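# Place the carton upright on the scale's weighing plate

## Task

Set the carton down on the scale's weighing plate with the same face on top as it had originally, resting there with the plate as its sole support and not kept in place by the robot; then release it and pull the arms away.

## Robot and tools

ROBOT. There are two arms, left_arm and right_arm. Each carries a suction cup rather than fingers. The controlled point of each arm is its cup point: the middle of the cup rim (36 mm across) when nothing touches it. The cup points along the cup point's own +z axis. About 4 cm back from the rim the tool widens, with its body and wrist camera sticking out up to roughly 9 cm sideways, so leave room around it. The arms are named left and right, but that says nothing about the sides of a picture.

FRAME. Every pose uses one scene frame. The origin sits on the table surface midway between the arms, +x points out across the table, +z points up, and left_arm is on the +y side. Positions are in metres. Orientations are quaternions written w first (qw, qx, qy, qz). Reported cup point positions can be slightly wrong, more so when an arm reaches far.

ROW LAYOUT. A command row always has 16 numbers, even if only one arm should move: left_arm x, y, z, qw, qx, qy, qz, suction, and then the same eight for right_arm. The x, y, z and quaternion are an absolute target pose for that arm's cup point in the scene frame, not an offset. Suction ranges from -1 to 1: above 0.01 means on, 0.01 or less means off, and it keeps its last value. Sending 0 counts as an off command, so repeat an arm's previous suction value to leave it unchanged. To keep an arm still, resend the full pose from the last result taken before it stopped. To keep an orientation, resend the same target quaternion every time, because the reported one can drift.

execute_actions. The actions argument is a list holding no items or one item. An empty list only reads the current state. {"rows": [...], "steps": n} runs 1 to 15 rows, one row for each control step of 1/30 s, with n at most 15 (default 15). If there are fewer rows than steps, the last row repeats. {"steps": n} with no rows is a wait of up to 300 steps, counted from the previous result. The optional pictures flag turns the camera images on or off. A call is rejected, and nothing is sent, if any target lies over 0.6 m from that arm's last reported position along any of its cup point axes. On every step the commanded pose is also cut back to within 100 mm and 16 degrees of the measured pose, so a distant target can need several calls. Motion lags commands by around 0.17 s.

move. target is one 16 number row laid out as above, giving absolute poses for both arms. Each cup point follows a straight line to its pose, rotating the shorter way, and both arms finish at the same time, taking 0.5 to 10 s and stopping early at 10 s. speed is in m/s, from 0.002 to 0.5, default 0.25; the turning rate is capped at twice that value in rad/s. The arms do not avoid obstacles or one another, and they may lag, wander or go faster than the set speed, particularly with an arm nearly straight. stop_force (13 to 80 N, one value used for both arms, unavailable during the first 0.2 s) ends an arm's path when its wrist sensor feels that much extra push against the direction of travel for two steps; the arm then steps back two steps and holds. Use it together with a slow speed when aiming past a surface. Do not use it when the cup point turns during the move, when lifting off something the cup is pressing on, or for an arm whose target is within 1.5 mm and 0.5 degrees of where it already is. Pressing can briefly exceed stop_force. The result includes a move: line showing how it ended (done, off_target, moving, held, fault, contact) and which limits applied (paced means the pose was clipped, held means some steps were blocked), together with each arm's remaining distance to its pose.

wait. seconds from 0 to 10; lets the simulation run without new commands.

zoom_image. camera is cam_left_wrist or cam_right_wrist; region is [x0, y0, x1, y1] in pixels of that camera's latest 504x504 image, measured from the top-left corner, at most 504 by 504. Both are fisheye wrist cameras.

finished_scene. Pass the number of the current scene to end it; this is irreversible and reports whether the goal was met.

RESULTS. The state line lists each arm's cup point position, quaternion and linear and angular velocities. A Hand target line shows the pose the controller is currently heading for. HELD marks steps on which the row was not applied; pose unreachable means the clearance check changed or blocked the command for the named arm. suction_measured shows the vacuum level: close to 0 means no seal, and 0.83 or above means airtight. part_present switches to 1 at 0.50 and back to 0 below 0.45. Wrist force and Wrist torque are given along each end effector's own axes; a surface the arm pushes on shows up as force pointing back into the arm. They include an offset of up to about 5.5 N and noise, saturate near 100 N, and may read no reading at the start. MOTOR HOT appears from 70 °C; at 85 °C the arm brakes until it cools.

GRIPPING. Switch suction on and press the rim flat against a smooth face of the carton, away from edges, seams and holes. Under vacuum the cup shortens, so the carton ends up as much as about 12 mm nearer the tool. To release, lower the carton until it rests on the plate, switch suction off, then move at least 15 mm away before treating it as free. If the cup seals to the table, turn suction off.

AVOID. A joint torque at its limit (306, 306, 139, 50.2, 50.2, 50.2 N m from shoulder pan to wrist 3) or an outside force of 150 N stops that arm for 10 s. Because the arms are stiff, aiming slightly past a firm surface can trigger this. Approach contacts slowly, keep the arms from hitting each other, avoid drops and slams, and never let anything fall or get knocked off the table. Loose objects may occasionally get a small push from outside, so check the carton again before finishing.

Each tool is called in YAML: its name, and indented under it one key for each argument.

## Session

move:
  target: [0.7,0.25,0.6,0,0,1,0,0,0.7,-0.25,0.6,0,0,1,0,0]
  speed: 0.3

Scene clock: 2.73 s of 6600.00 s.
left_arm: end_effector_position=(+0.6998, +0.2497, +0.5995) suction_measured=0.00 part_present=0 end_effector_quat_wxyz=(+0.000, -0.000, +1.000, +0.000) end_effector_velocity=(+0.001, -0.001, +0.002) end_effector_angular_velocity=(+0.001, +0.001, -0.001) | right_arm: end_effector_position=(+0.6988, -0.2497, +0.6000) suction_measured=0.00 part_present=0 end_effector_quat_wxyz=(-0.000, +0.000, +1.000, +0.000) end_effector_velocity=(+0.002, +0.001, +0.002) end_effector_angular_velocity=(+0.000, +0.001, +0.001)
Joint positions: left_arm=[-0.715 -1.315  1.133 -1.389 -1.57   2.46 ] | right_arm=[ 0.166 -1.331  1.152 -1.392 -1.57  -2.969]
Joint velocities: left_arm=[-0.001  0.004 -0.01   0.007 -0.     0.001] | right_arm=[ 0.001  0.004 -0.009  0.005  0.    -0.   ]
Wrist force (N, on the end effector, along its own x y z axes, offset not removed): left_arm=[4.6 3.2 -0.1] | right_arm=[-2.4 0.6 1.0]
Wrist torque (N m, same axes, about the end effector's origin, offset not removed): left_arm=[0.85 -0.74 0.27] | right_arm=[0.08 0.07 -0.21]
Hand target (left_arm): +0.700, +0.249, +0.600; +0.000, -0.000, +1.000, +0.000
Hand target (right_arm): +0.699, -0.250, +0.600; -0.000, +0.000, +1.000, +0.000
Off the commanded pose (left_arm): 0.001 m, 0 deg.
Off the commanded pose (right_arm): 0.001 m, 0 deg.
move: done

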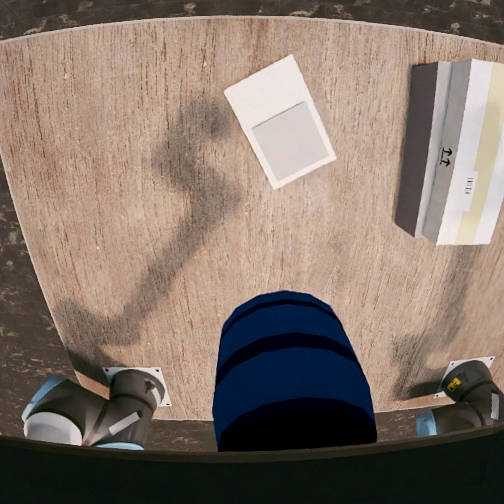

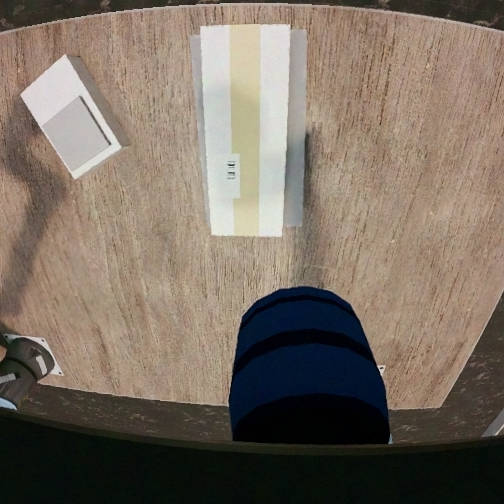

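move:
  target: [0.35,0.62,0.6,0,0,1,0,0,0.76,-0.192,0.22,0,0,1,0,0]
  speed: 0.35

Scene clock: 12.13 s of 6600.00 s.
left_arm: end_effector_position=(+0.3508, +0.6204, +0.6006) suction_measured=0.00 part_present=0 end_effector_quat_wxyz=(-0.000, -0.000, +1.000, -0.000) end_effector_velocity=(-0.002, +0.002, +0.000) end_effector_angular_velocity=(-0.001, -0.000, -0.001) | right_arm: end_effector_position=(+0.7604, -0.1919, +0.2202) suction_measured=0.00 part_present=0 end_effector_quat_wxyz=(-0.000, -0.000, +1.000, +0.000) end_effector_velocity=(+0.001, +0.000, -0.001) end_effector_angular_velocity=(+0.001, -0.001, -0.000)
Joint positions: left_arm=[-0.521 -2.074  1.789 -1.286 -1.571  2.654] | right_arm=[ 0.218 -1.119  1.541 -1.993 -1.571 -2.918]
Joint velocities: left_arm=[ 0.002 -0.003  0.001  0.002 -0.     0.003] | right_arm=[ 0.     0.001  0.    -0.003  0.     0.   ]
Wrist force (N, on the end effector, along its own x y z axes, offset not removed): left_arm=[-3.7 -0.7 1.3] | right_arm=[-4.0 -0.5 -2.3]
Wrist torque (N m, same axes, about the end effector's origin, offset not removed): left_arm=[0.12 0.69 0.19] | right_arm=[-0.11 0.32 -0.29]
Hand target (left_arm): +0.351, +0.621, +0.601; -0.000, -0.000, +1.000, -0.000
Hand target (right_arm): +0.760, -0.192, +0.220; -0.000, -0.000, +1.000, +0.000
Off the commanded pose (left_arm): 0.001 m, 0 deg.
Off the commanded pose (right_arm): 0.000 m, 0 deg.
After step 90, 4.17 s passed at rest.
move: done

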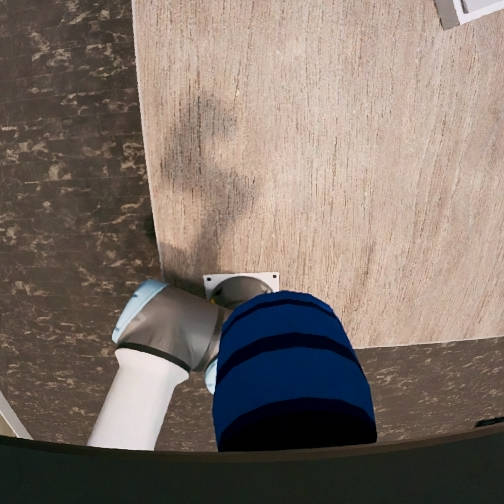

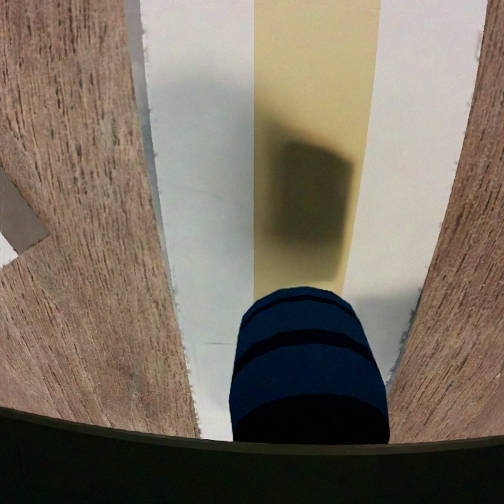

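move:
  target: [0.35,0.62,0.6,0,0,1,0,0,0.76,-0.198,0.18,0,0,1,0,0]
  speed: 0.05
  stop_force: 15

move:
  target: [0.35,0.62,0.6,0,0,1,0,0,0.76,-0.198,0.11,0,0,1,0,1]
  speed: 0.008
  stop_force: 13

Scene clock: 17.33 s of 6600.00 s.
left_arm: end_effector_position=(+0.3500, +0.6200, +0.6000) suction_measured=0.00 part_present=0 end_effector_quat_wxyz=(+0.000, -0.000, +1.000, +0.000) end_effector_velocity=(-0.000, +0.000, +0.000) end_effector_angular_velocity=(+0.001, -0.000, +0.001) | right_arm: end_effector_position=(+0.7601, -0.1979, +0.1803) suction_measured=0.00 part_present=0 end_effector_quat_wxyz=(-0.000, +0.000, +1.000, -0.000) end_effector_velocity=(-0.000, -0.000, -0.004) end_effector_angular_velocity=(-0.000, +0.002, +0.000)
Joint positions: left_arm=[-0.523 -2.075  1.791 -1.286 -1.571  2.652] | right_arm=[ 0.211 -1.094  1.581 -2.057 -1.571 -2.924]
Joint velocities: left_arm=[ 0.001 -0.     0.     0.     0.001 -0.   ] | right_arm=[-0.     0.003  0.004 -0.005  0.    -0.001]
Wrist force (N, on the end effector, along its own x y z axes, offset not removed): left_arm=[1.3 -6.7 0.3] | right_arm=[-1.7 1.0 0.1]
Wrist torque (N m, same axes, about the end effector's origin, offset not removed): left_arm=[-0.93 -0.03 0.00] | right_arm=[0.20 -0.03 -0.25]
Hand target (left_arm): +0.350, +0.620, +0.600; +0.000, -0.000, +1.000, +0.000
Hand target (right_arm): +0.760, -0.198, +0.180; +0.000, +0.000, +1.000, -0.000
Off the commanded pose (left_arm): 0.000 m, 0 deg.
Off the commanded pose (right_arm): 0.000 m, 0 deg.
After step 90, 0.97 s passed at rest.
move: done

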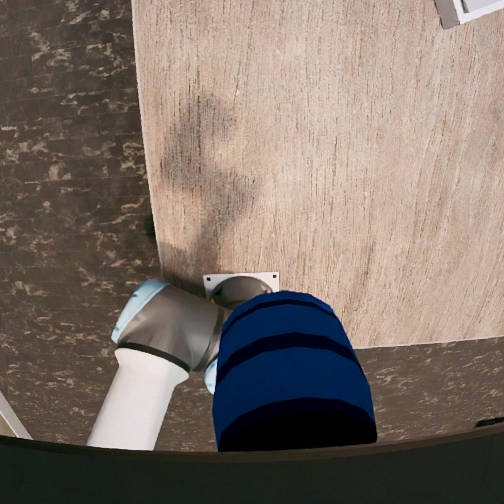

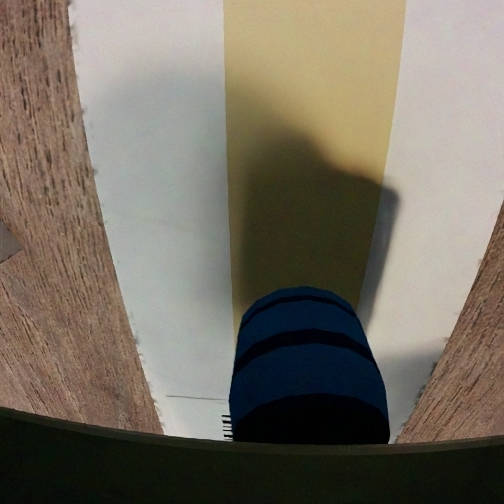

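Scene clock: 22.50 s of 6600.00 s.
left_arm: end_effector_position=(+0.3500, +0.6200, +0.6000) suction_measured=0.00 part_present=0 end_effector_quat_wxyz=(+0.000, -0.000, +1.000, -0.000) end_effector_velocity=(+0.000, -0.000, +0.000) end_effector_angular_velocity=(-0.001, -0.000, +0.001) | right_arm: end_effector_position=(+0.7601, -0.1980, +0.1423) suction_measured=0.95 part_present=1 end_effector_quat_wxyz=(+0.000, +0.000, +1.000, +0.000) end_effector_velocity=(-0.000, -0.000, +0.000) end_effector_angular_velocity=(-0.003, +0.004, +0.000)
Joint positions: left_arm=[-0.523 -2.075  1.791 -1.286 -1.571  2.652] | right_arm=[ 0.211 -1.064  1.609 -2.117 -1.571 -2.924]
Joint velocities: left_arm=[ 0.001  0.001 -0.001 -0.001 -0.001 -0.   ] | right_arm=[ 0.     0.001 -0.003  0.007 -0.002 -0.   ]
Wrist force (N, on the end effector, along its own x y z axes, offset not removed): left_arm=[-2.1 1.5 -7.0] | right_arm=[7.3 -3.4 -33.8]
Wrist torque (N m, same axes, about the end effector's origin, offset not removed): left_arm=[0.31 0.39 0.28] | right_arm=[0.14 -0.12 -0.31]
Hand target (left_arm): +0.350, +0.620, +0.600; -0.000, +0.000, +1.000, -0.000
Hand target (right_arm): +0.760, -0.198, +0.143; +0.000, +0.000, +1.000, +0.000
Off the commanded pose (left_arm): 0.000 m, 0 deg.
Off the commanded pose (right_arm): 0.032 m, 0 deg.
move: contact (right_arm)

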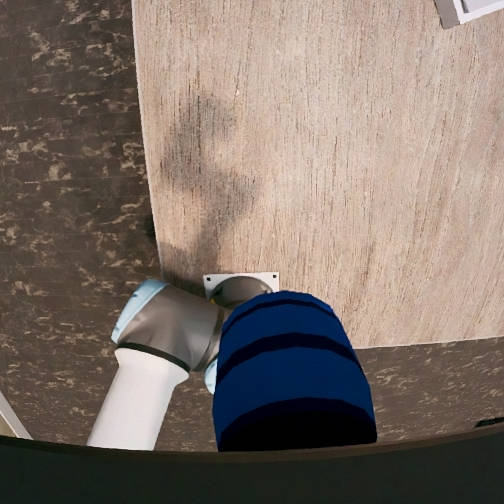

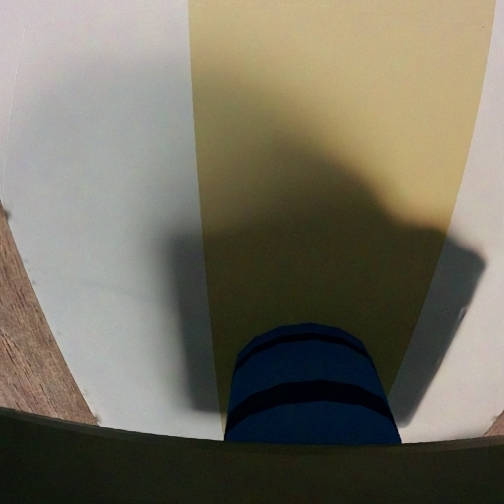

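move:
  target: [0.35,0.62,0.6,0,0,1,0,0,0.76,-0.198,0.168,0,0,1,0,1]
  speed: 0.012

Scene clock: 27.33 s of 6600.00 s.
left_arm: end_effector_position=(+0.3500, +0.6200, +0.6000) suction_measured=0.00 part_present=0 end_effector_quat_wxyz=(+0.000, +0.000, +1.000, +0.000) end_effector_velocity=(-0.000, -0.000, +0.000) end_effector_angular_velocity=(+0.000, -0.001, -0.000) | right_arm: end_effector_position=(+0.7600, -0.1980, +0.1677) suction_measured=0.95 part_present=1 end_effector_quat_wxyz=(+0.000, -0.000, +1.000, -0.000) end_effector_velocity=(-0.000, -0.000, +0.002) end_effector_angular_velocity=(-0.001, +0.001, +0.000)
Joint positions: left_arm=[-0.523 -2.075  1.791 -1.286 -1.571  2.652] | right_arm=[ 0.211 -1.085  1.591 -2.077 -1.571 -2.924]
Joint velocities: left_arm=[-0.001 -0.    -0.001  0.     0.001 -0.   ] | right_arm=[-0.    -0.002 -0.002  0.005 -0.001 -0.   ]
Wrist force (N, on the end effector, along its own x y z axes, offset not removed): left_arm=[-1.3 1.5 3.3] | right_arm=[1.6 1.3 10.8]
Wrist torque (N m, same axes, about the end effector's origin, offset not removed): left_arm=[0.39 0.40 0.09] | right_arm=[0.09 -0.27 -0.23]
Hand target (left_arm): +0.350, +0.620, +0.600; +0.000, +0.000, +1.000, +0.000
Hand target (right_arm): +0.760, -0.198, +0.168; +0.000, +0.000, +1.000, +0.000
Off the commanded pose (left_arm): 0.000 m, 0 deg.
Off the commanded pose (right_arm): 0.000 m, 0 deg.
move: done

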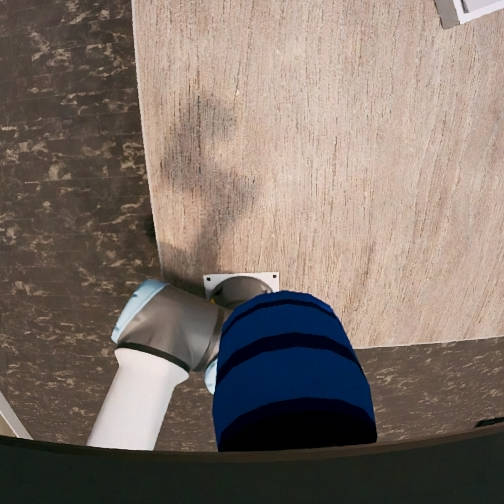

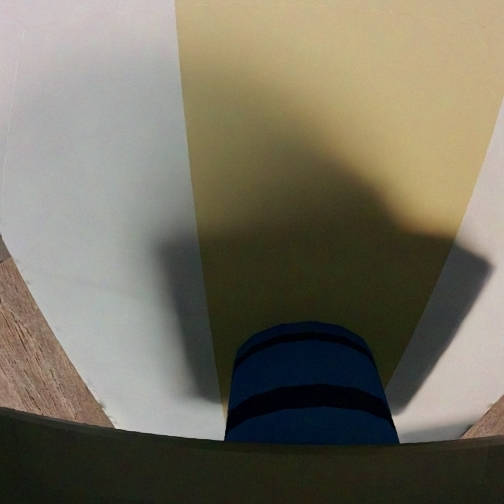

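move:
  target: [0.35,0.62,0.6,0,0,1,0,0,0.76,-0.198,0.145,0,0,1,0,1]
  speed: 0.02

execute_actions:
  actions:
    - {"rows":[[0.35,0.62,0.6,0,0,1,0,0,0.76,-0.198,0.146,0,0,1,0,0]],"steps":8}
  pictures: false

move:
  target: [0.35,0.62,0.6,0,0,1,0,0,0.76,-0.198,0.18,0,0,1,0,0]

move:
  target: [0.35,0.62,0.6,0,0,1,0,0,0.655,-0.196,0.163,0,0,1,0,0]

move:
  target: [0.35,0.62,0.6,0,0,1,0,0,0.655,-0.196,0.11,0,0,1,0,1]
  speed: 0.007
  stop_force: 13

move:
  target: [0.35,0.62,0.6,0,0,1,0,0,0.655,-0.196,0.165,0,0,1,0,1]
  speed: 0.012

move:
  target: [0.35,0.62,0.6,0,0,1,0,0,0.655,-0.196,0.18,0,0,1,0,1]
  speed: 0.012

Scene clock: 39.13 s of 6600.00 s.
left_arm: end_effector_position=(+0.3500, +0.6200, +0.6000) suction_measured=0.00 part_present=0 end_effector_quat_wxyz=(+0.000, +0.000, +1.000, +0.000) end_effector_velocity=(-0.000, +0.001, +0.001) end_effector_angular_velocity=(+0.000, +0.000, +0.000) | right_arm: end_effector_position=(+0.7600, -0.1980, +0.1453) suction_measured=0.95 part_present=1 end_effector_quat_wxyz=(-0.000, +0.000, +1.000, -0.000) end_effector_velocity=(+0.000, +0.000, -0.002) end_effector_angular_velocity=(+0.001, -0.001, +0.000)
Joint positions: left_arm=[-0.523 -2.075  1.791 -1.286 -1.571  2.652] | right_arm=[ 0.211 -1.066  1.607 -2.112 -1.571 -2.924]
Joint velocities: left_arm=[ 0.001 -0.    -0.001  0.002  0.     0.001] | right_arm=[-0.     0.001  0.002 -0.004  0.001 -0.   ]
Wrist force (N, on the end effector, along its own x y z axes, offset not removed): left_arm=[1.6 0.8 -3.6] | right_arm=[-7.5 1.7 8.6]
Wrist torque (N m, same axes, about the end effector's origin, offset not removed): left_arm=[0.33 -0.14 -0.02] | right_arm=[0.17 -0.06 -0.27]
Hand target (left_arm): +0.350, +0.620, +0.600; +0.000, +0.000, +1.000, +0.000
Hand target (right_arm): +0.760, -0.198, +0.145; -0.000, +0.000, +1.000, -0.000
Off the commanded pose (left_arm): 0.000 m, 0 deg.
Off the commanded pose (right_arm): 0.000 m, 0 deg.
After step 90, 7.33 s passed at rest.
move: done

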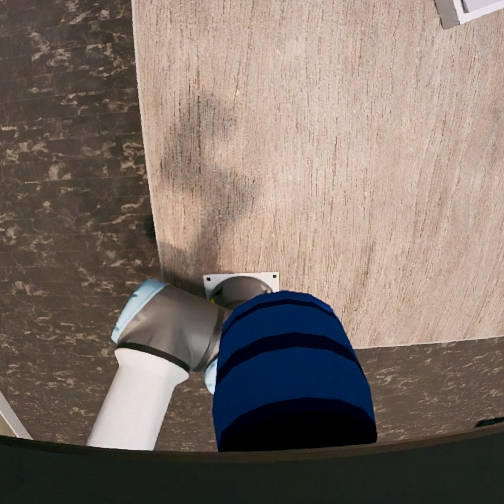

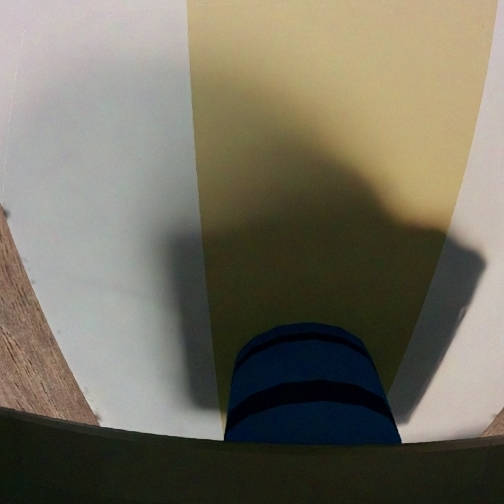

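Scene clock: 39.40 s of 6600.00 s.
left_arm: end_effector_position=(+0.3500, +0.6200, +0.6000) suction_measured=0.00 part_present=0 end_effector_quat_wxyz=(+0.000, +0.000, +1.000, +0.000) end_effector_velocity=(-0.001, +0.000, -0.001) end_effector_angular_velocity=(+0.001, +0.002, -0.001) | right_arm: end_effector_position=(+0.7600, -0.1980, +0.1458) suction_measured=0.00 part_present=0 end_effector_quat_wxyz=(+0.000, +0.000, +1.000, +0.000) end_effector_velocity=(-0.000, -0.000, +0.002) end_effector_angular_velocity=(-0.001, -0.000, +0.000)
Joint positions: left_arm=[-0.523 -2.075  1.791 -1.286 -1.571  2.652] | right_arm=[ 0.211 -1.067  1.607 -2.111 -1.571 -2.924]
Joint velocities: left_arm=[-0.    -0.     0.001  0.001 -0.     0.001] | right_arm=[-0.    -0.003 -0.001  0.003 -0.001 -0.   ]
Wrist force (N, on the end effector, along its own x y z axes, offset not removed): left_arm=[2.9 2.8 0.2] | right_arm=[-0.7 0.2 -14.0]
Wrist torque (N m, same axes, about the end effector's origin, offset not removed): left_arm=[0.68 -0.25 0.19] | right_arm=[-0.07 0.06 -0.23]
Hand target (left_arm): +0.350, +0.620, +0.600; +0.000, +0.000, +1.000, +0.000
Hand target (right_arm): +0.760, -0.198, +0.146; +0.000, -0.000, +1.000, +0.000
Off the commanded pose (left_arm): 0.000 m, 0 deg.
Off the commanded pose (right_arm): 0.000 m, 0 deg.
Steps of this call (steps 1 to 8: all 8 steps of this action). Readings (end_effector_position | what the end effector reports):
1: left_arm (+0.3500, +0.6200, +0.6000) | right_arm (+0.7600, -0.1980, +0.1452) | left_arm suction_measured=0.00 part_present=0 | right_arm suction_measured=0.83 part_present=1
2: left_arm (+0.3500, +0.6200, +0.6000) | right_arm (+0.7600, -0.1980, +0.1452) | left_arm suction_measured=0.00 part_present=0 | right_arm suction_measured=0.36 part_present=0
4: left_arm (+0.3500, +0.6200, +0.6000) | right_arm (+0.7601, -0.1980, +0.1455) | left_arm suction_measured=0.00 part_present=0 | right_arm suction_measured=0.00 part_present=0
8: the state above

Scene clock: 40.57 s of 6600.00 s.
left_arm: end_effector_position=(+0.3500, +0.6200, +0.6000) suction_measured=0.00 part_present=0 end_effector_quat_wxyz=(+0.000, +0.000, +1.000, +0.000) end_effector_velocity=(+0.001, -0.000, +0.000) end_effector_angular_velocity=(+0.000, -0.001, -0.001) | right_arm: end_effector_position=(+0.7600, -0.1980, +0.1797) suction_measured=0.00 part_present=0 end_effector_quat_wxyz=(+0.000, +0.000, +1.000, +0.000) end_effector_velocity=(-0.000, +0.000, +0.001) end_effector_angular_velocity=(-0.001, +0.001, +0.001)
Joint positions: left_arm=[-0.523 -2.075  1.791 -1.286 -1.571  2.652] | right_arm=[ 0.211 -1.094  1.582 -2.059 -1.571 -2.924]
Joint velocities: left_arm=[-0.001  0.001 -0.001 -0.001  0.001  0.001] | right_arm=[ 0.    -0.001 -0.001  0.003 -0.    -0.   ]
Wrist force (N, on the end effector, along its own x y z axes, offset not removed): left_arm=[4.6 2.3 -3.3] | right_arm=[-2.1 1.0 0.2]
Wrist torque (N m, same axes, about the end effector's origin, offset not removed): left_arm=[0.51 -0.47 0.16] | right_arm=[0.10 0.03 -0.29]
Hand target (left_arm): +0.350, +0.620, +0.600; +0.000, +0.000, +1.000, +0.000
Hand target (right_arm): +0.760, -0.198, +0.180; +0.000, +0.000, +1.000, +0.000
Off the commanded pose (left_arm): 0.000 m, 0 deg.
Off the commanded pose (right_arm): 0.000 m, 0 deg.
move: done

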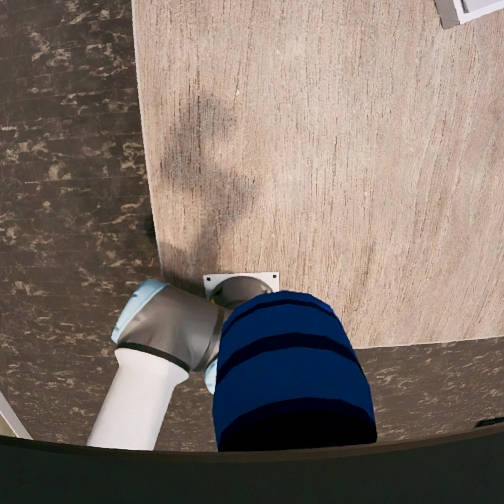

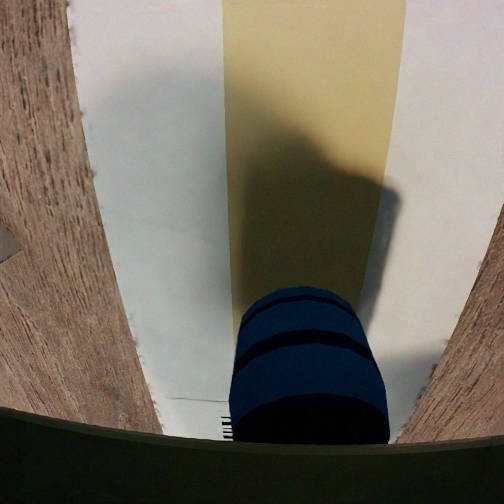

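Scene clock: 41.67 s of 6600.00 s.
left_arm: end_effector_position=(+0.3500, +0.6200, +0.6000) suction_measured=0.00 part_present=0 end_effector_quat_wxyz=(+0.000, +0.000, +1.000, +0.000) end_effector_velocity=(+0.000, -0.000, -0.000) end_effector_angular_velocity=(-0.000, -0.001, +0.000) | right_arm: end_effector_position=(+0.6554, -0.1961, +0.1630) suction_measured=0.00 part_present=0 end_effector_quat_wxyz=(-0.000, -0.000, +1.000, -0.000) end_effector_velocity=(-0.003, +0.000, -0.000) end_effector_angular_velocity=(+0.001, -0.000, -0.000)
Joint positions: left_arm=[-0.523 -2.075  1.791 -1.286 -1.571  2.652] | right_arm=[ 0.242 -1.216  1.799 -2.154 -1.571 -2.894]
Joint velocities: left_arm=[ 0.     0.     0.    -0.001  0.     0.   ] | right_arm=[ 0.001 -0.003  0.005 -0.003  0.001  0.001]
Wrist force (N, on the end effector, along its own x y z axes, offset not removed): left_arm=[1.7 -1.1 -1.2] | right_arm=[-2.4 0.6 1.3]
Wrist torque (N m, same axes, about the end effector's origin, offset not removed): left_arm=[-0.21 -0.19 0.24] | right_arm=[-0.01 0.10 -0.26]
Hand target (left_arm): +0.350, +0.620, +0.600; +0.000, -0.000, +1.000, +0.000
Hand target (right_arm): +0.655, -0.196, +0.163; -0.000, -0.000, +1.000, +0.000
Off the commanded pose (left_arm): 0.000 m, 0 deg.
Off the commanded pose (right_arm): 0.000 m, 0 deg.
move: done

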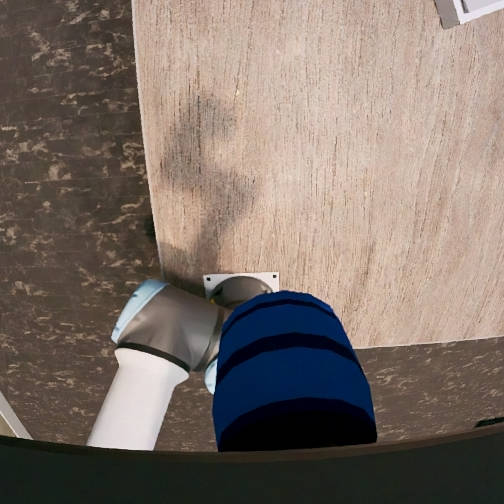

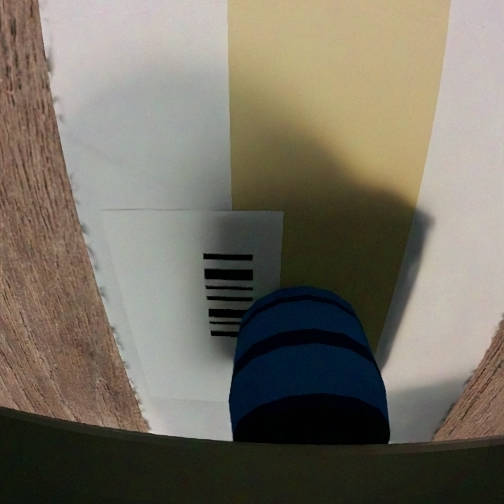

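Scene clock: 45.07 s of 6600.00 s.
left_arm: end_effector_position=(+0.3500, +0.6200, +0.6000) suction_measured=0.00 part_present=0 end_effector_quat_wxyz=(+0.000, +0.000, +1.000, +0.000) end_effector_velocity=(-0.000, +0.001, +0.000) end_effector_angular_velocity=(+0.001, -0.000, +0.001) | right_arm: end_effector_position=(+0.6553, -0.1960, +0.1421) suction_measured=0.95 part_present=1 end_effector_quat_wxyz=(+0.000, -0.000, +1.000, +0.000) end_effector_velocity=(-0.000, -0.000, +0.000) end_effector_angular_velocity=(-0.002, +0.004, +0.000)
Joint positions: left_arm=[-0.523 -2.075  1.791 -1.286 -1.571  2.652] | right_arm=[ 0.242 -1.196  1.815 -2.189 -1.571 -2.894]
Joint velocities: left_arm=[ 0.001 -0.001 -0.     0.001  0.001 -0.001] | right_arm=[ 0.     0.    -0.002  0.006 -0.001 -0.   ]
Wrist force (N, on the end effector, along its own x y z axes, offset not removed): left_arm=[0.0 2.4 3.2] | right_arm=[6.1 -1.2 -28.8]
Wrist torque (N m, same axes, about the end effector's origin, offset not removed): left_arm=[0.62 -0.09 0.06] | right_arm=[0.16 -0.15 -0.20]
Hand target (left_arm): +0.350, +0.620, +0.600; +0.000, -0.000, +1.000, +0.000
Hand target (right_arm): +0.655, -0.196, +0.142; +0.000, -0.000, +1.000, +0.000
Off the commanded pose (left_arm): 0.000 m, 0 deg.
Off the commanded pose (right_arm): 0.032 m, 0 deg.
move: contact (right_arm)

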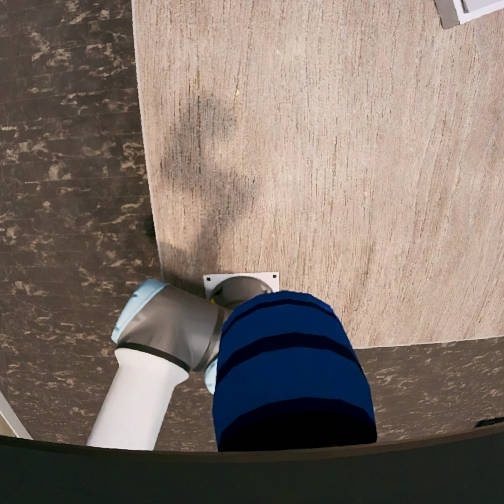

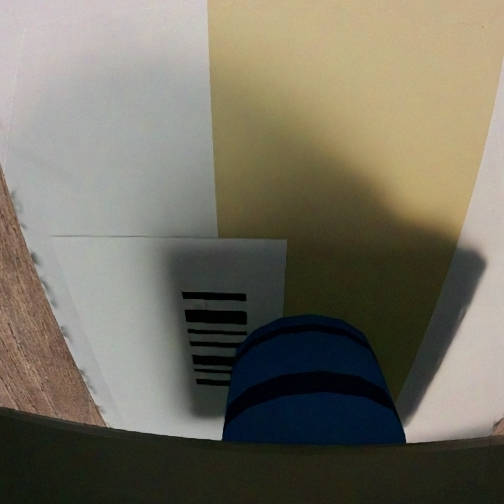

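Scene clock: 47.23 s of 6600.00 s.
left_arm: end_effector_position=(+0.3500, +0.6200, +0.6000) suction_measured=0.00 part_present=0 end_effector_quat_wxyz=(-0.000, +0.000, +1.000, +0.000) end_effector_velocity=(-0.001, +0.000, -0.000) end_effector_angular_velocity=(-0.000, +0.001, +0.000) | right_arm: end_effector_position=(+0.6550, -0.1960, +0.1647) suction_measured=0.95 part_present=1 end_effector_quat_wxyz=(+0.000, +0.000, +1.000, +0.000) end_effector_velocity=(-0.001, -0.000, -0.000) end_effector_angular_velocity=(+0.000, +0.005, -0.000)
Joint positions: left_arm=[-0.523 -2.075  1.791 -1.286 -1.571  2.652] | right_arm=[ 0.242 -1.218  1.798 -2.151 -1.571 -2.894]
Joint velocities: left_arm=[ 0.    -0.     0.     0.001 -0.001  0.   ] | right_arm=[-0.    -0.    -0.     0.005  0.001  0.   ]
Wrist force (N, on the end effector, along its own x y z axes, offset not removed): left_arm=[3.2 6.5 5.1] | right_arm=[-1.0 -0.2 17.6]
Wrist torque (N m, same axes, about the end effector's origin, offset not removed): left_arm=[1.25 -0.38 0.24] | right_arm=[-0.18 -0.21 -0.27]
Hand target (left_arm): +0.350, +0.620, +0.600; +0.000, -0.000, +1.000, -0.000
Hand target (right_arm): +0.655, -0.196, +0.165; +0.000, +0.000, +1.000, +0.000
Off the commanded pose (left_arm): 0.000 m, 0 deg.
Off the commanded pose (right_arm): 0.000 m, 0 deg.
move: done

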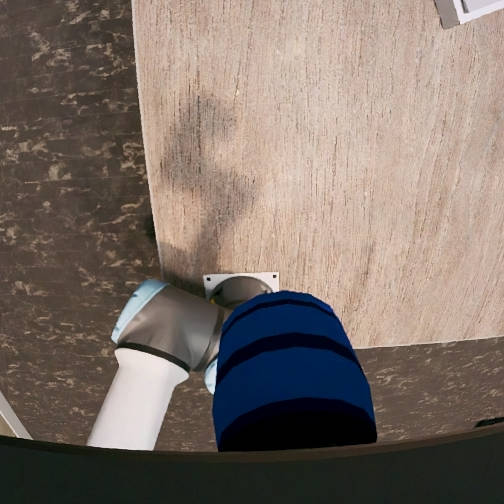

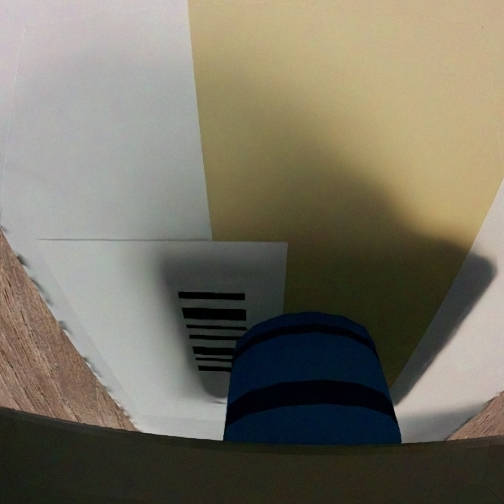

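Scene clock: 48.77 s of 6600.00 s.
left_arm: end_effector_position=(+0.3500, +0.6200, +0.6000) suction_measured=0.00 part_present=0 end_effector_quat_wxyz=(+0.000, +0.000, +1.000, +0.000) end_effector_velocity=(+0.000, +0.000, -0.000) end_effector_angular_velocity=(+0.000, -0.001, +0.000) | right_arm: end_effector_position=(+0.6550, -0.1960, +0.1797) suction_measured=0.95 part_present=1 end_effector_quat_wxyz=(+0.000, -0.000, +1.000, +0.000) end_effector_velocity=(-0.000, -0.000, +0.002) end_effector_angular_velocity=(-0.001, +0.001, -0.000)
Joint positions: left_arm=[-0.523 -2.075  1.791 -1.286 -1.571  2.652] | right_arm=[ 0.242 -1.232  1.787 -2.126 -1.571 -2.894]
Joint velocities: left_arm=[ 0.    -0.     0.    -0.001  0.001 -0.   ] | right_arm=[-0.    -0.002 -0.002  0.005 -0.001  0.   ]
Wrist force (N, on the end effector, along its own x y z axes, offset not removed): left_arm=[0.5 0.8 -3.4] | right_arm=[-1.9 1.3 20.2]
Wrist torque (N m, same axes, about the end effector's origin, offset not removed): left_arm=[0.27 -0.15 0.42] | right_arm=[0.15 -0.13 -0.28]
Hand target (left_arm): +0.350, +0.620, +0.600; +0.000, +0.000, +1.000, -0.000
Hand target (right_arm): +0.655, -0.196, +0.180; +0.000, +0.000, +1.000, +0.000
Off the commanded pose (left_arm): 0.000 m, 0 deg.
Off the commanded pose (right_arm): 0.000 m, 0 deg.
move: done

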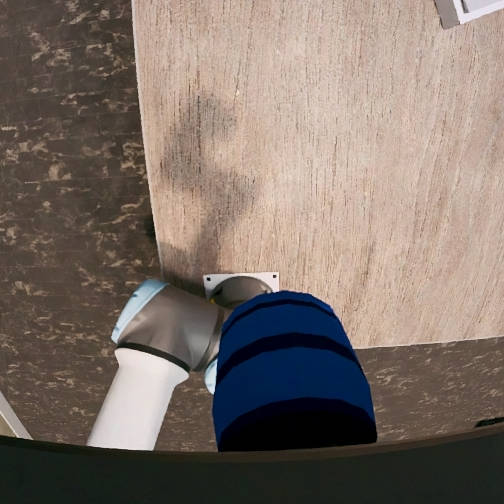

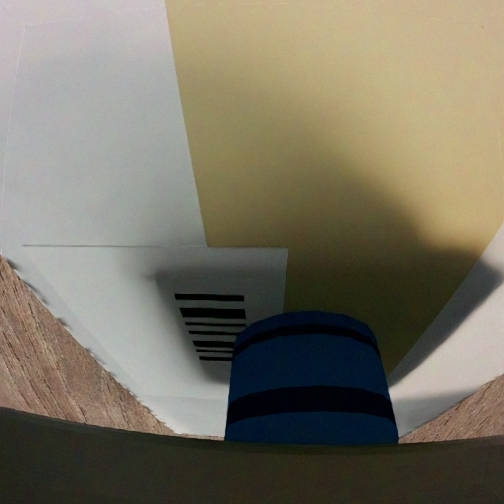

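move:
  target: [0.35,0.62,0.6,0,0,1,0,0,0.655,-0.196,0.145,0,0,1,0,1]
  speed: 0.02

execute_actions:
  actions:
    - {"rows":[[0.35,0.62,0.6,0,0,1,0,0,0.655,-0.196,0.146,0,0,1,0,0]],"steps":8}
  pictures: false

move:
  target: [0.35,0.62,0.6,0,0,1,0,0,0.655,-0.196,0.175,0,0,1,0,0]

move:
  target: [0.35,0.62,0.6,0,0,1,0,0,0.605,-0.193,0.163,0,0,1,0,0]

move:
  target: [0.35,0.62,0.6,0,0,1,0,0,0.605,-0.193,0.11,0,0,1,0,1]
  speed: 0.007
  stop_force: 13

move:
  target: [0.35,0.62,0.6,0,0,1,0,0,0.605,-0.193,0.165,0,0,1,0,1]
  speed: 0.012

move:
  target: [0.35,0.62,0.6,0,0,1,0,0,0.605,-0.193,0.18,0,0,1,0,1]
  speed: 0.012

Scene clock: 65.93 s of 6600.00 s.
left_arm: end_effector_position=(+0.3500, +0.6200, +0.6000) suction_measured=0.00 part_present=0 end_effector_quat_wxyz=(-0.000, +0.000, +1.000, -0.000) end_effector_velocity=(-0.000, +0.001, -0.000) end_effector_angular_velocity=(+0.001, +0.000, +0.001) | right_arm: end_effector_position=(+0.6550, -0.1960, +0.1453) suction_measured=0.95 part_present=1 end_effector_quat_wxyz=(-0.000, -0.000, +1.000, -0.000) end_effector_velocity=(+0.001, +0.000, -0.002) end_effector_angular_velocity=(+0.000, -0.002, -0.000)
Joint positions: left_arm=[-0.523 -2.075  1.791 -1.286 -1.571  2.652] | right_arm=[ 0.242 -1.2    1.813 -2.184 -1.571 -2.894]
Joint velocities: left_arm=[ 0.001 -0.     0.     0.001  0.001 -0.   ] | right_arm=[-0.     0.002  0.001 -0.005  0.     0.   ]
Wrist force (N, on the end effector, along its own x y z axes, offset not removed): left_arm=[-5.7 5.9 1.6] | right_arm=[-5.7 -0.4 15.2]
Wrist torque (N m, same axes, about the end effector's origin, offset not removed): left_arm=[1.21 1.08 0.23] | right_arm=[-0.12 0.10 -0.29]
Hand target (left_arm): +0.350, +0.620, +0.600; +0.000, +0.000, +1.000, -0.000
Hand target (right_arm): +0.655, -0.196, +0.145; -0.000, +0.000, +1.000, -0.000
Off the commanded pose (left_arm): 0.000 m, 0 deg.
Off the commanded pose (right_arm): 0.000 m, 0 deg.
After step 90, 12.10 s passed at rest.
move: done

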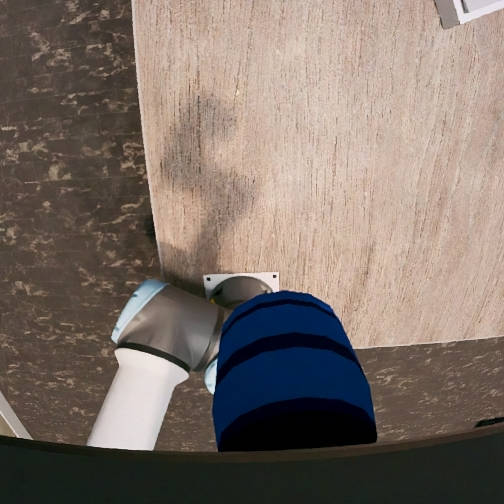

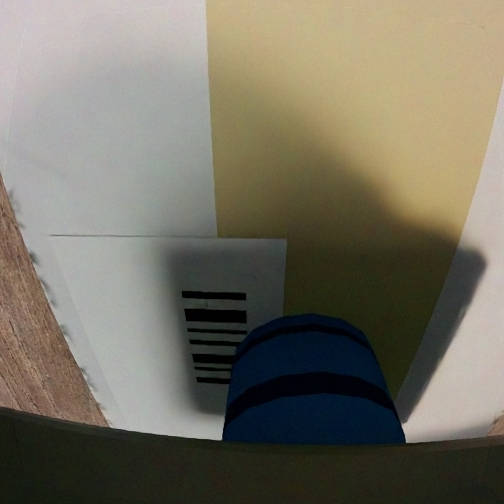

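Scene clock: 66.20 s of 6600.00 s.
left_arm: end_effector_position=(+0.3500, +0.6200, +0.6000) suction_measured=0.00 part_present=0 end_effector_quat_wxyz=(+0.000, +0.000, +1.000, -0.000) end_effector_velocity=(+0.000, -0.000, -0.001) end_effector_angular_velocity=(+0.000, -0.000, -0.001) | right_arm: end_effector_position=(+0.6551, -0.1960, +0.1459) suction_measured=0.00 part_present=0 end_effector_quat_wxyz=(+0.000, +0.000, +1.000, +0.000) end_effector_velocity=(-0.000, +0.000, -0.001) end_effector_angular_velocity=(-0.000, +0.004, -0.000)
Joint positions: left_arm=[-0.523 -2.075  1.791 -1.286 -1.571  2.652] | right_arm=[ 0.242 -1.2    1.812 -2.183 -1.571 -2.894]
Joint velocities: left_arm=[-0.001  0.     0.001 -0.001  0.     0.001] | right_arm=[ 0.     0.002 -0.001  0.004  0.001  0.   ]
Wrist force (N, on the end effector, along its own x y z axes, offset not removed): left_arm=[-2.1 -1.2 -1.5] | right_arm=[-5.7 1.8 -12.5]
Wrist torque (N m, same axes, about the end effector's origin, offset not removed): left_arm=[-0.05 0.21 0.45] | right_arm=[0.21 0.18 -0.26]
Hand target (left_arm): +0.350, +0.620, +0.600; +0.000, -0.000, +1.000, -0.000
Hand target (right_arm): +0.655, -0.196, +0.146; +0.000, -0.000, +1.000, +0.000
Off the commanded pose (left_arm): 0.000 m, 0 deg.
Off the commanded pose (right_arm): 0.000 m, 0 deg.
Steps of this call (steps 1 to 8: all 8 steps of this action). Readings (end_effector_position | what the end effector reports):
1: left_arm (+0.3500, +0.6200, +0.6000) | right_arm (+0.6550, -0.1960, +0.1452) | left_arm suction_measured=0.00 part_present=0 | right_arm suction_measured=0.83 part_present=1
2: left_arm (+0.3500, +0.6200, +0.6000) | right_arm (+0.6550, -0.1960, +0.1452) | left_arm suction_measured=0.00 part_present=0 | right_arm suction_measured=0.38 part_present=0
4: left_arm (+0.3500, +0.6200, +0.6000) | right_arm (+0.6551, -0.1960, +0.1456) | left_arm suction_measured=0.00 part_present=0 | right_arm suction_measured=0.00 part_present=0
8: the state above

Scene clock: 67.33 s of 6600.00 s.
left_arm: end_effector_position=(+0.3500, +0.6200, +0.6000) suction_measured=0.00 part_present=0 end_effector_quat_wxyz=(+0.000, +0.000, +1.000, -0.000) end_effector_velocity=(+0.001, -0.000, -0.000) end_effector_angular_velocity=(+0.001, -0.001, +0.000) | right_arm: end_effector_position=(+0.6550, -0.1960, +0.1747) suction_measured=0.00 part_present=0 end_effector_quat_wxyz=(+0.000, +0.000, +1.000, +0.000) end_effector_velocity=(+0.000, -0.000, +0.003) end_effector_angular_velocity=(-0.000, -0.001, -0.000)
Joint positions: left_arm=[-0.523 -2.075  1.791 -1.286 -1.571  2.652] | right_arm=[ 0.242 -1.227  1.791 -2.134 -1.571 -2.894]
Joint velocities: left_arm=[ 0.     0.001  0.    -0.002  0.001  0.   ] | right_arm=[ 0.    -0.003 -0.002  0.004 -0.001  0.   ]
Wrist force (N, on the end effector, along its own x y z axes, offset not removed): left_arm=[-0.3 3.3 1.3] | right_arm=[-2.6 1.9 -0.6]
Wrist torque (N m, same axes, about the end effector's origin, offset not removed): left_arm=[0.62 -0.12 0.38] | right_arm=[0.29 0.09 -0.29]
Hand target (left_arm): +0.350, +0.620, +0.600; +0.000, -0.000, +1.000, -0.000
Hand target (right_arm): +0.655, -0.196, +0.175; +0.000, +0.000, +1.000, +0.000
Off the commanded pose (left_arm): 0.000 m, 0 deg.
Off the commanded pose (right_arm): 0.000 m, 0 deg.
move: done

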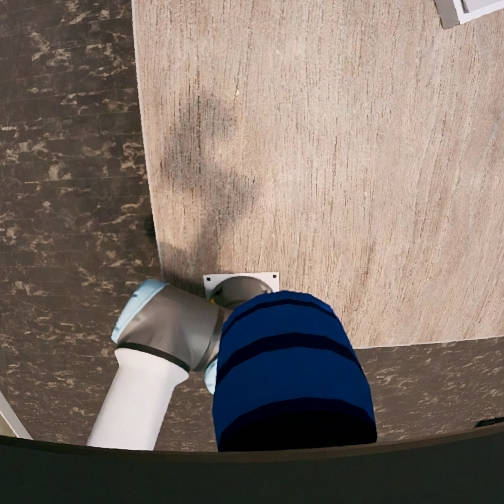

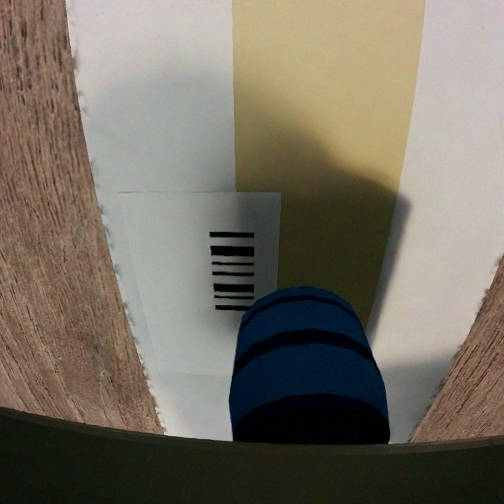

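Scene clock: 68.30 s of 6600.00 s.
left_arm: end_effector_position=(+0.3500, +0.6200, +0.6000) suction_measured=0.00 part_present=0 end_effector_quat_wxyz=(-0.000, +0.000, +1.000, -0.000) end_effector_velocity=(+0.000, -0.000, +0.000) end_effector_angular_velocity=(+0.000, -0.000, -0.001) | right_arm: end_effector_position=(+0.6054, -0.1930, +0.1630) suction_measured=0.00 part_present=0 end_effector_quat_wxyz=(-0.000, -0.000, +1.000, +0.000) end_effector_velocity=(-0.003, -0.000, -0.001) end_effector_angular_velocity=(-0.000, +0.001, -0.000)
Joint positions: left_arm=[-0.523 -2.075  1.791 -1.286 -1.571  2.652] | right_arm=[ 0.262 -1.278  1.886 -2.179 -1.571 -2.874]
Joint velocities: left_arm=[-0.001  0.    -0.001  0.     0.     0.   ] | right_arm=[ 0.001 -0.003  0.007 -0.003 -0.     0.001]
Wrist force (N, on the end effector, along its own x y z axes, offset not removed): left_arm=[2.6 0.4 2.2] | right_arm=[-2.0 -0.4 0.0]
Wrist torque (N m, same axes, about the end effector's origin, offset not removed): left_arm=[0.21 -0.37 0.27] | right_arm=[-0.10 -0.01 -0.22]
Hand target (left_arm): +0.350, +0.620, +0.600; +0.000, +0.000, +1.000, -0.000
Hand target (right_arm): +0.605, -0.193, +0.163; -0.000, -0.000, +1.000, +0.000
Off the commanded pose (left_arm): 0.000 m, 0 deg.
Off the commanded pose (right_arm): 0.000 m, 0 deg.
move: done

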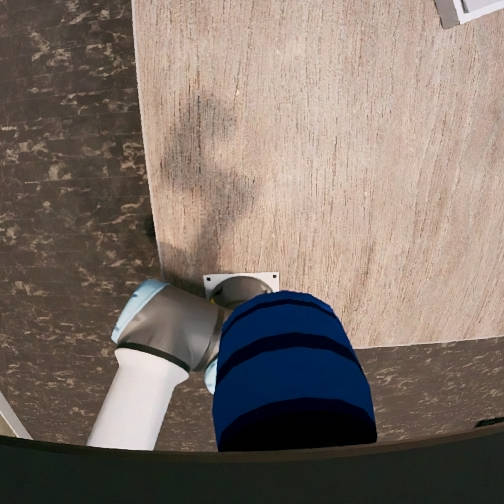

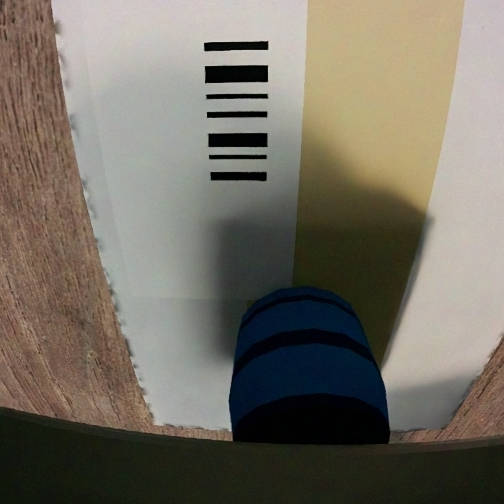

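Scene clock: 71.70 s of 6600.00 s.
left_arm: end_effector_position=(+0.3500, +0.6200, +0.6000) suction_measured=0.00 part_present=0 end_effector_quat_wxyz=(-0.000, +0.000, +1.000, -0.000) end_effector_velocity=(-0.000, +0.001, +0.000) end_effector_angular_velocity=(-0.001, +0.000, +0.002) | right_arm: end_effector_position=(+0.6053, -0.1930, +0.1422) suction_measured=0.95 part_present=1 end_effector_quat_wxyz=(+0.000, +0.000, +1.000, +0.000) end_effector_velocity=(-0.000, +0.000, +0.003) end_effector_angular_velocity=(+0.000, +0.002, -0.000)
Joint positions: left_arm=[-0.523 -2.075  1.791 -1.286 -1.571  2.652] | right_arm=[ 0.262 -1.257  1.902 -2.217 -1.571 -2.874]
Joint velocities: left_arm=[ 0.002 -0.    -0.    -0.    -0.001 -0.   ] | right_arm=[-0.    -0.003 -0.002  0.006  0.001  0.   ]
Wrist force (N, on the end effector, along its own x y z axes, offset not removed): left_arm=[0.1 -3.0 -1.4] | right_arm=[8.1 1.1 -25.6]
Wrist torque (N m, same axes, about the end effector's origin, offset not removed): left_arm=[-0.58 -0.07 0.02] | right_arm=[0.29 -0.33 -0.22]
Hand target (left_arm): +0.350, +0.620, +0.600; -0.000, -0.000, +1.000, -0.000
Hand target (right_arm): +0.605, -0.193, +0.143; +0.000, +0.000, +1.000, +0.000
Off the commanded pose (left_arm): 0.000 m, 0 deg.
Off the commanded pose (right_arm): 0.032 m, 0 deg.
move: contact (right_arm)

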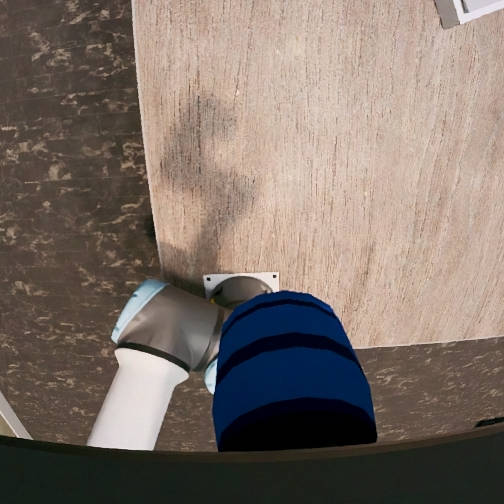

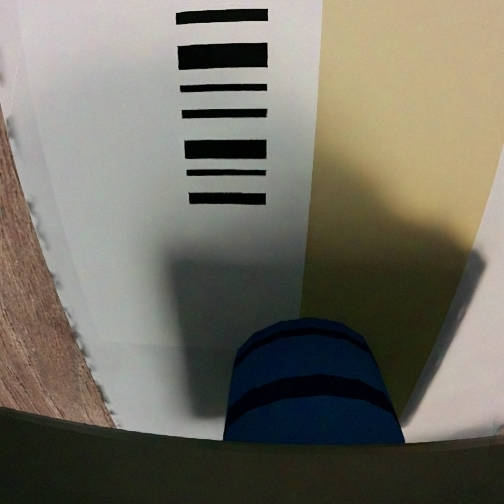

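Scene clock: 73.87 s of 6600.00 s.
left_arm: end_effector_position=(+0.3500, +0.6200, +0.6000) suction_measured=0.00 part_present=0 end_effector_quat_wxyz=(-0.000, +0.000, +1.000, -0.000) end_effector_velocity=(-0.000, -0.000, -0.000) end_effector_angular_velocity=(-0.001, +0.001, -0.001) | right_arm: end_effector_position=(+0.6050, -0.1930, +0.1647) suction_measured=0.95 part_present=1 end_effector_quat_wxyz=(+0.000, +0.000, +1.000, +0.000) end_effector_velocity=(-0.000, -0.000, +0.003) end_effector_angular_velocity=(-0.001, -0.001, -0.000)
Joint positions: left_arm=[-0.523 -2.075  1.791 -1.286 -1.571  2.652] | right_arm=[ 0.262 -1.28   1.886 -2.177 -1.571 -2.874]
Joint velocities: left_arm=[-0.    -0.001  0.001 -0.    -0.001  0.   ] | right_arm=[ 0.    -0.004 -0.002  0.005 -0.001  0.   ]
Wrist force (N, on the end effector, along its own x y z axes, offset not removed): left_arm=[-3.5 2.1 1.4] | right_arm=[-3.2 1.2 22.7]
Wrist torque (N m, same axes, about the end effector's origin, offset not removed): left_arm=[0.35 0.42 0.20] | right_arm=[0.15 0.26 -0.21]
Hand target (left_arm): +0.350, +0.620, +0.600; +0.000, -0.000, +1.000, -0.000
Hand target (right_arm): +0.605, -0.193, +0.165; +0.000, +0.000, +1.000, +0.000
Off the commanded pose (left_arm): 0.000 m, 0 deg.
Off the commanded pose (right_arm): 0.000 m, 0 deg.
move: done

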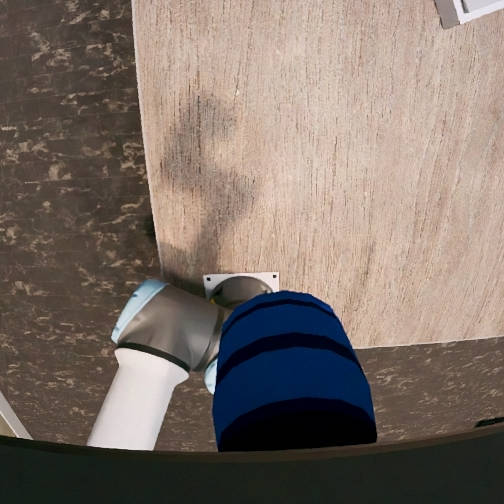

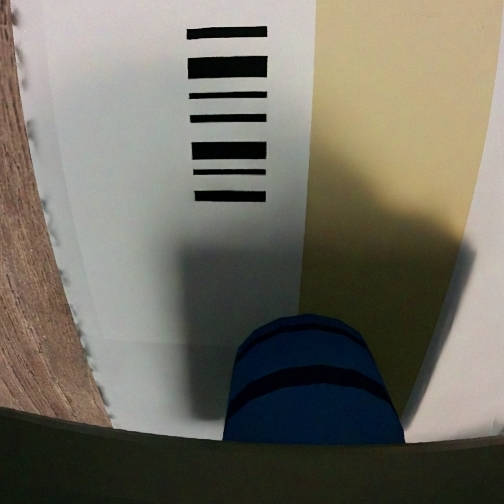

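Scene clock: 75.40 s of 6600.00 s.
left_arm: end_effector_position=(+0.3500, +0.6200, +0.6000) suction_measured=0.00 part_present=0 end_effector_quat_wxyz=(-0.000, +0.000, +1.000, -0.000) end_effector_velocity=(+0.000, -0.000, +0.001) end_effector_angular_velocity=(-0.002, -0.003, -0.001) | right_arm: end_effector_position=(+0.6050, -0.1930, +0.1797) suction_measured=0.95 part_present=1 end_effector_quat_wxyz=(+0.000, -0.000, +1.000, +0.000) end_effector_velocity=(-0.000, +0.000, +0.004) end_effector_angular_velocity=(+0.001, -0.001, -0.000)
Joint positions: left_arm=[-0.523 -2.075  1.791 -1.286 -1.571  2.652] | right_arm=[ 0.262 -1.294  1.874 -2.15  -1.571 -2.874]
Joint velocities: left_arm=[ 0.    -0.001 -0.001 -0.003 -0.     0.001] | right_arm=[ 0.    -0.004 -0.002  0.004  0.001  0.   ]
Wrist force (N, on the end effector, along its own x y z axes, offset not removed): left_arm=[-1.2 -1.9 0.0] | right_arm=[-2.5 0.3 21.5]
Wrist torque (N m, same axes, about the end effector's origin, offset not removed): left_arm=[0.03 0.19 0.12] | right_arm=[-0.06 0.19 -0.28]
Hand target (left_arm): +0.350, +0.620, +0.600; -0.000, +0.000, +1.000, -0.000
Hand target (right_arm): +0.605, -0.193, +0.180; +0.000, +0.000, +1.000, +0.000
Off the commanded pose (left_arm): 0.000 m, 0 deg.
Off the commanded pose (right_arm): 0.000 m, 0 deg.
move: done

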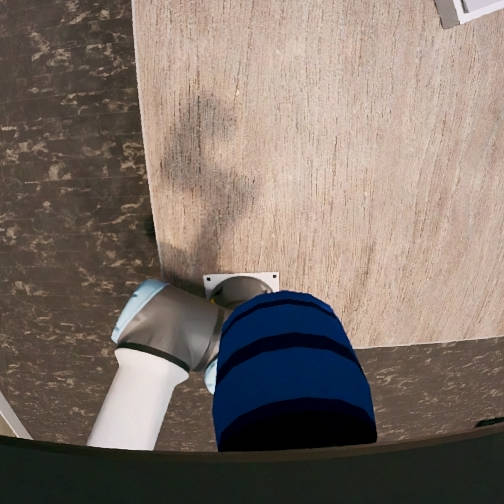

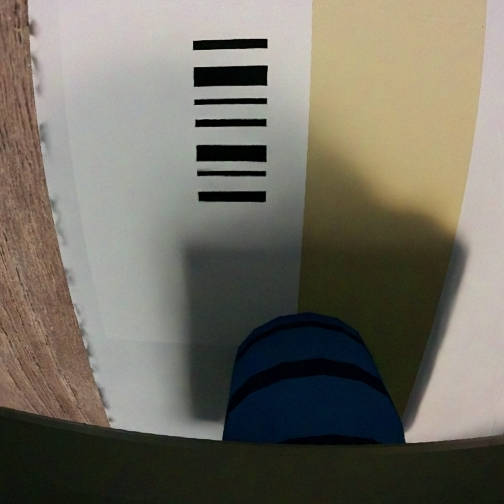

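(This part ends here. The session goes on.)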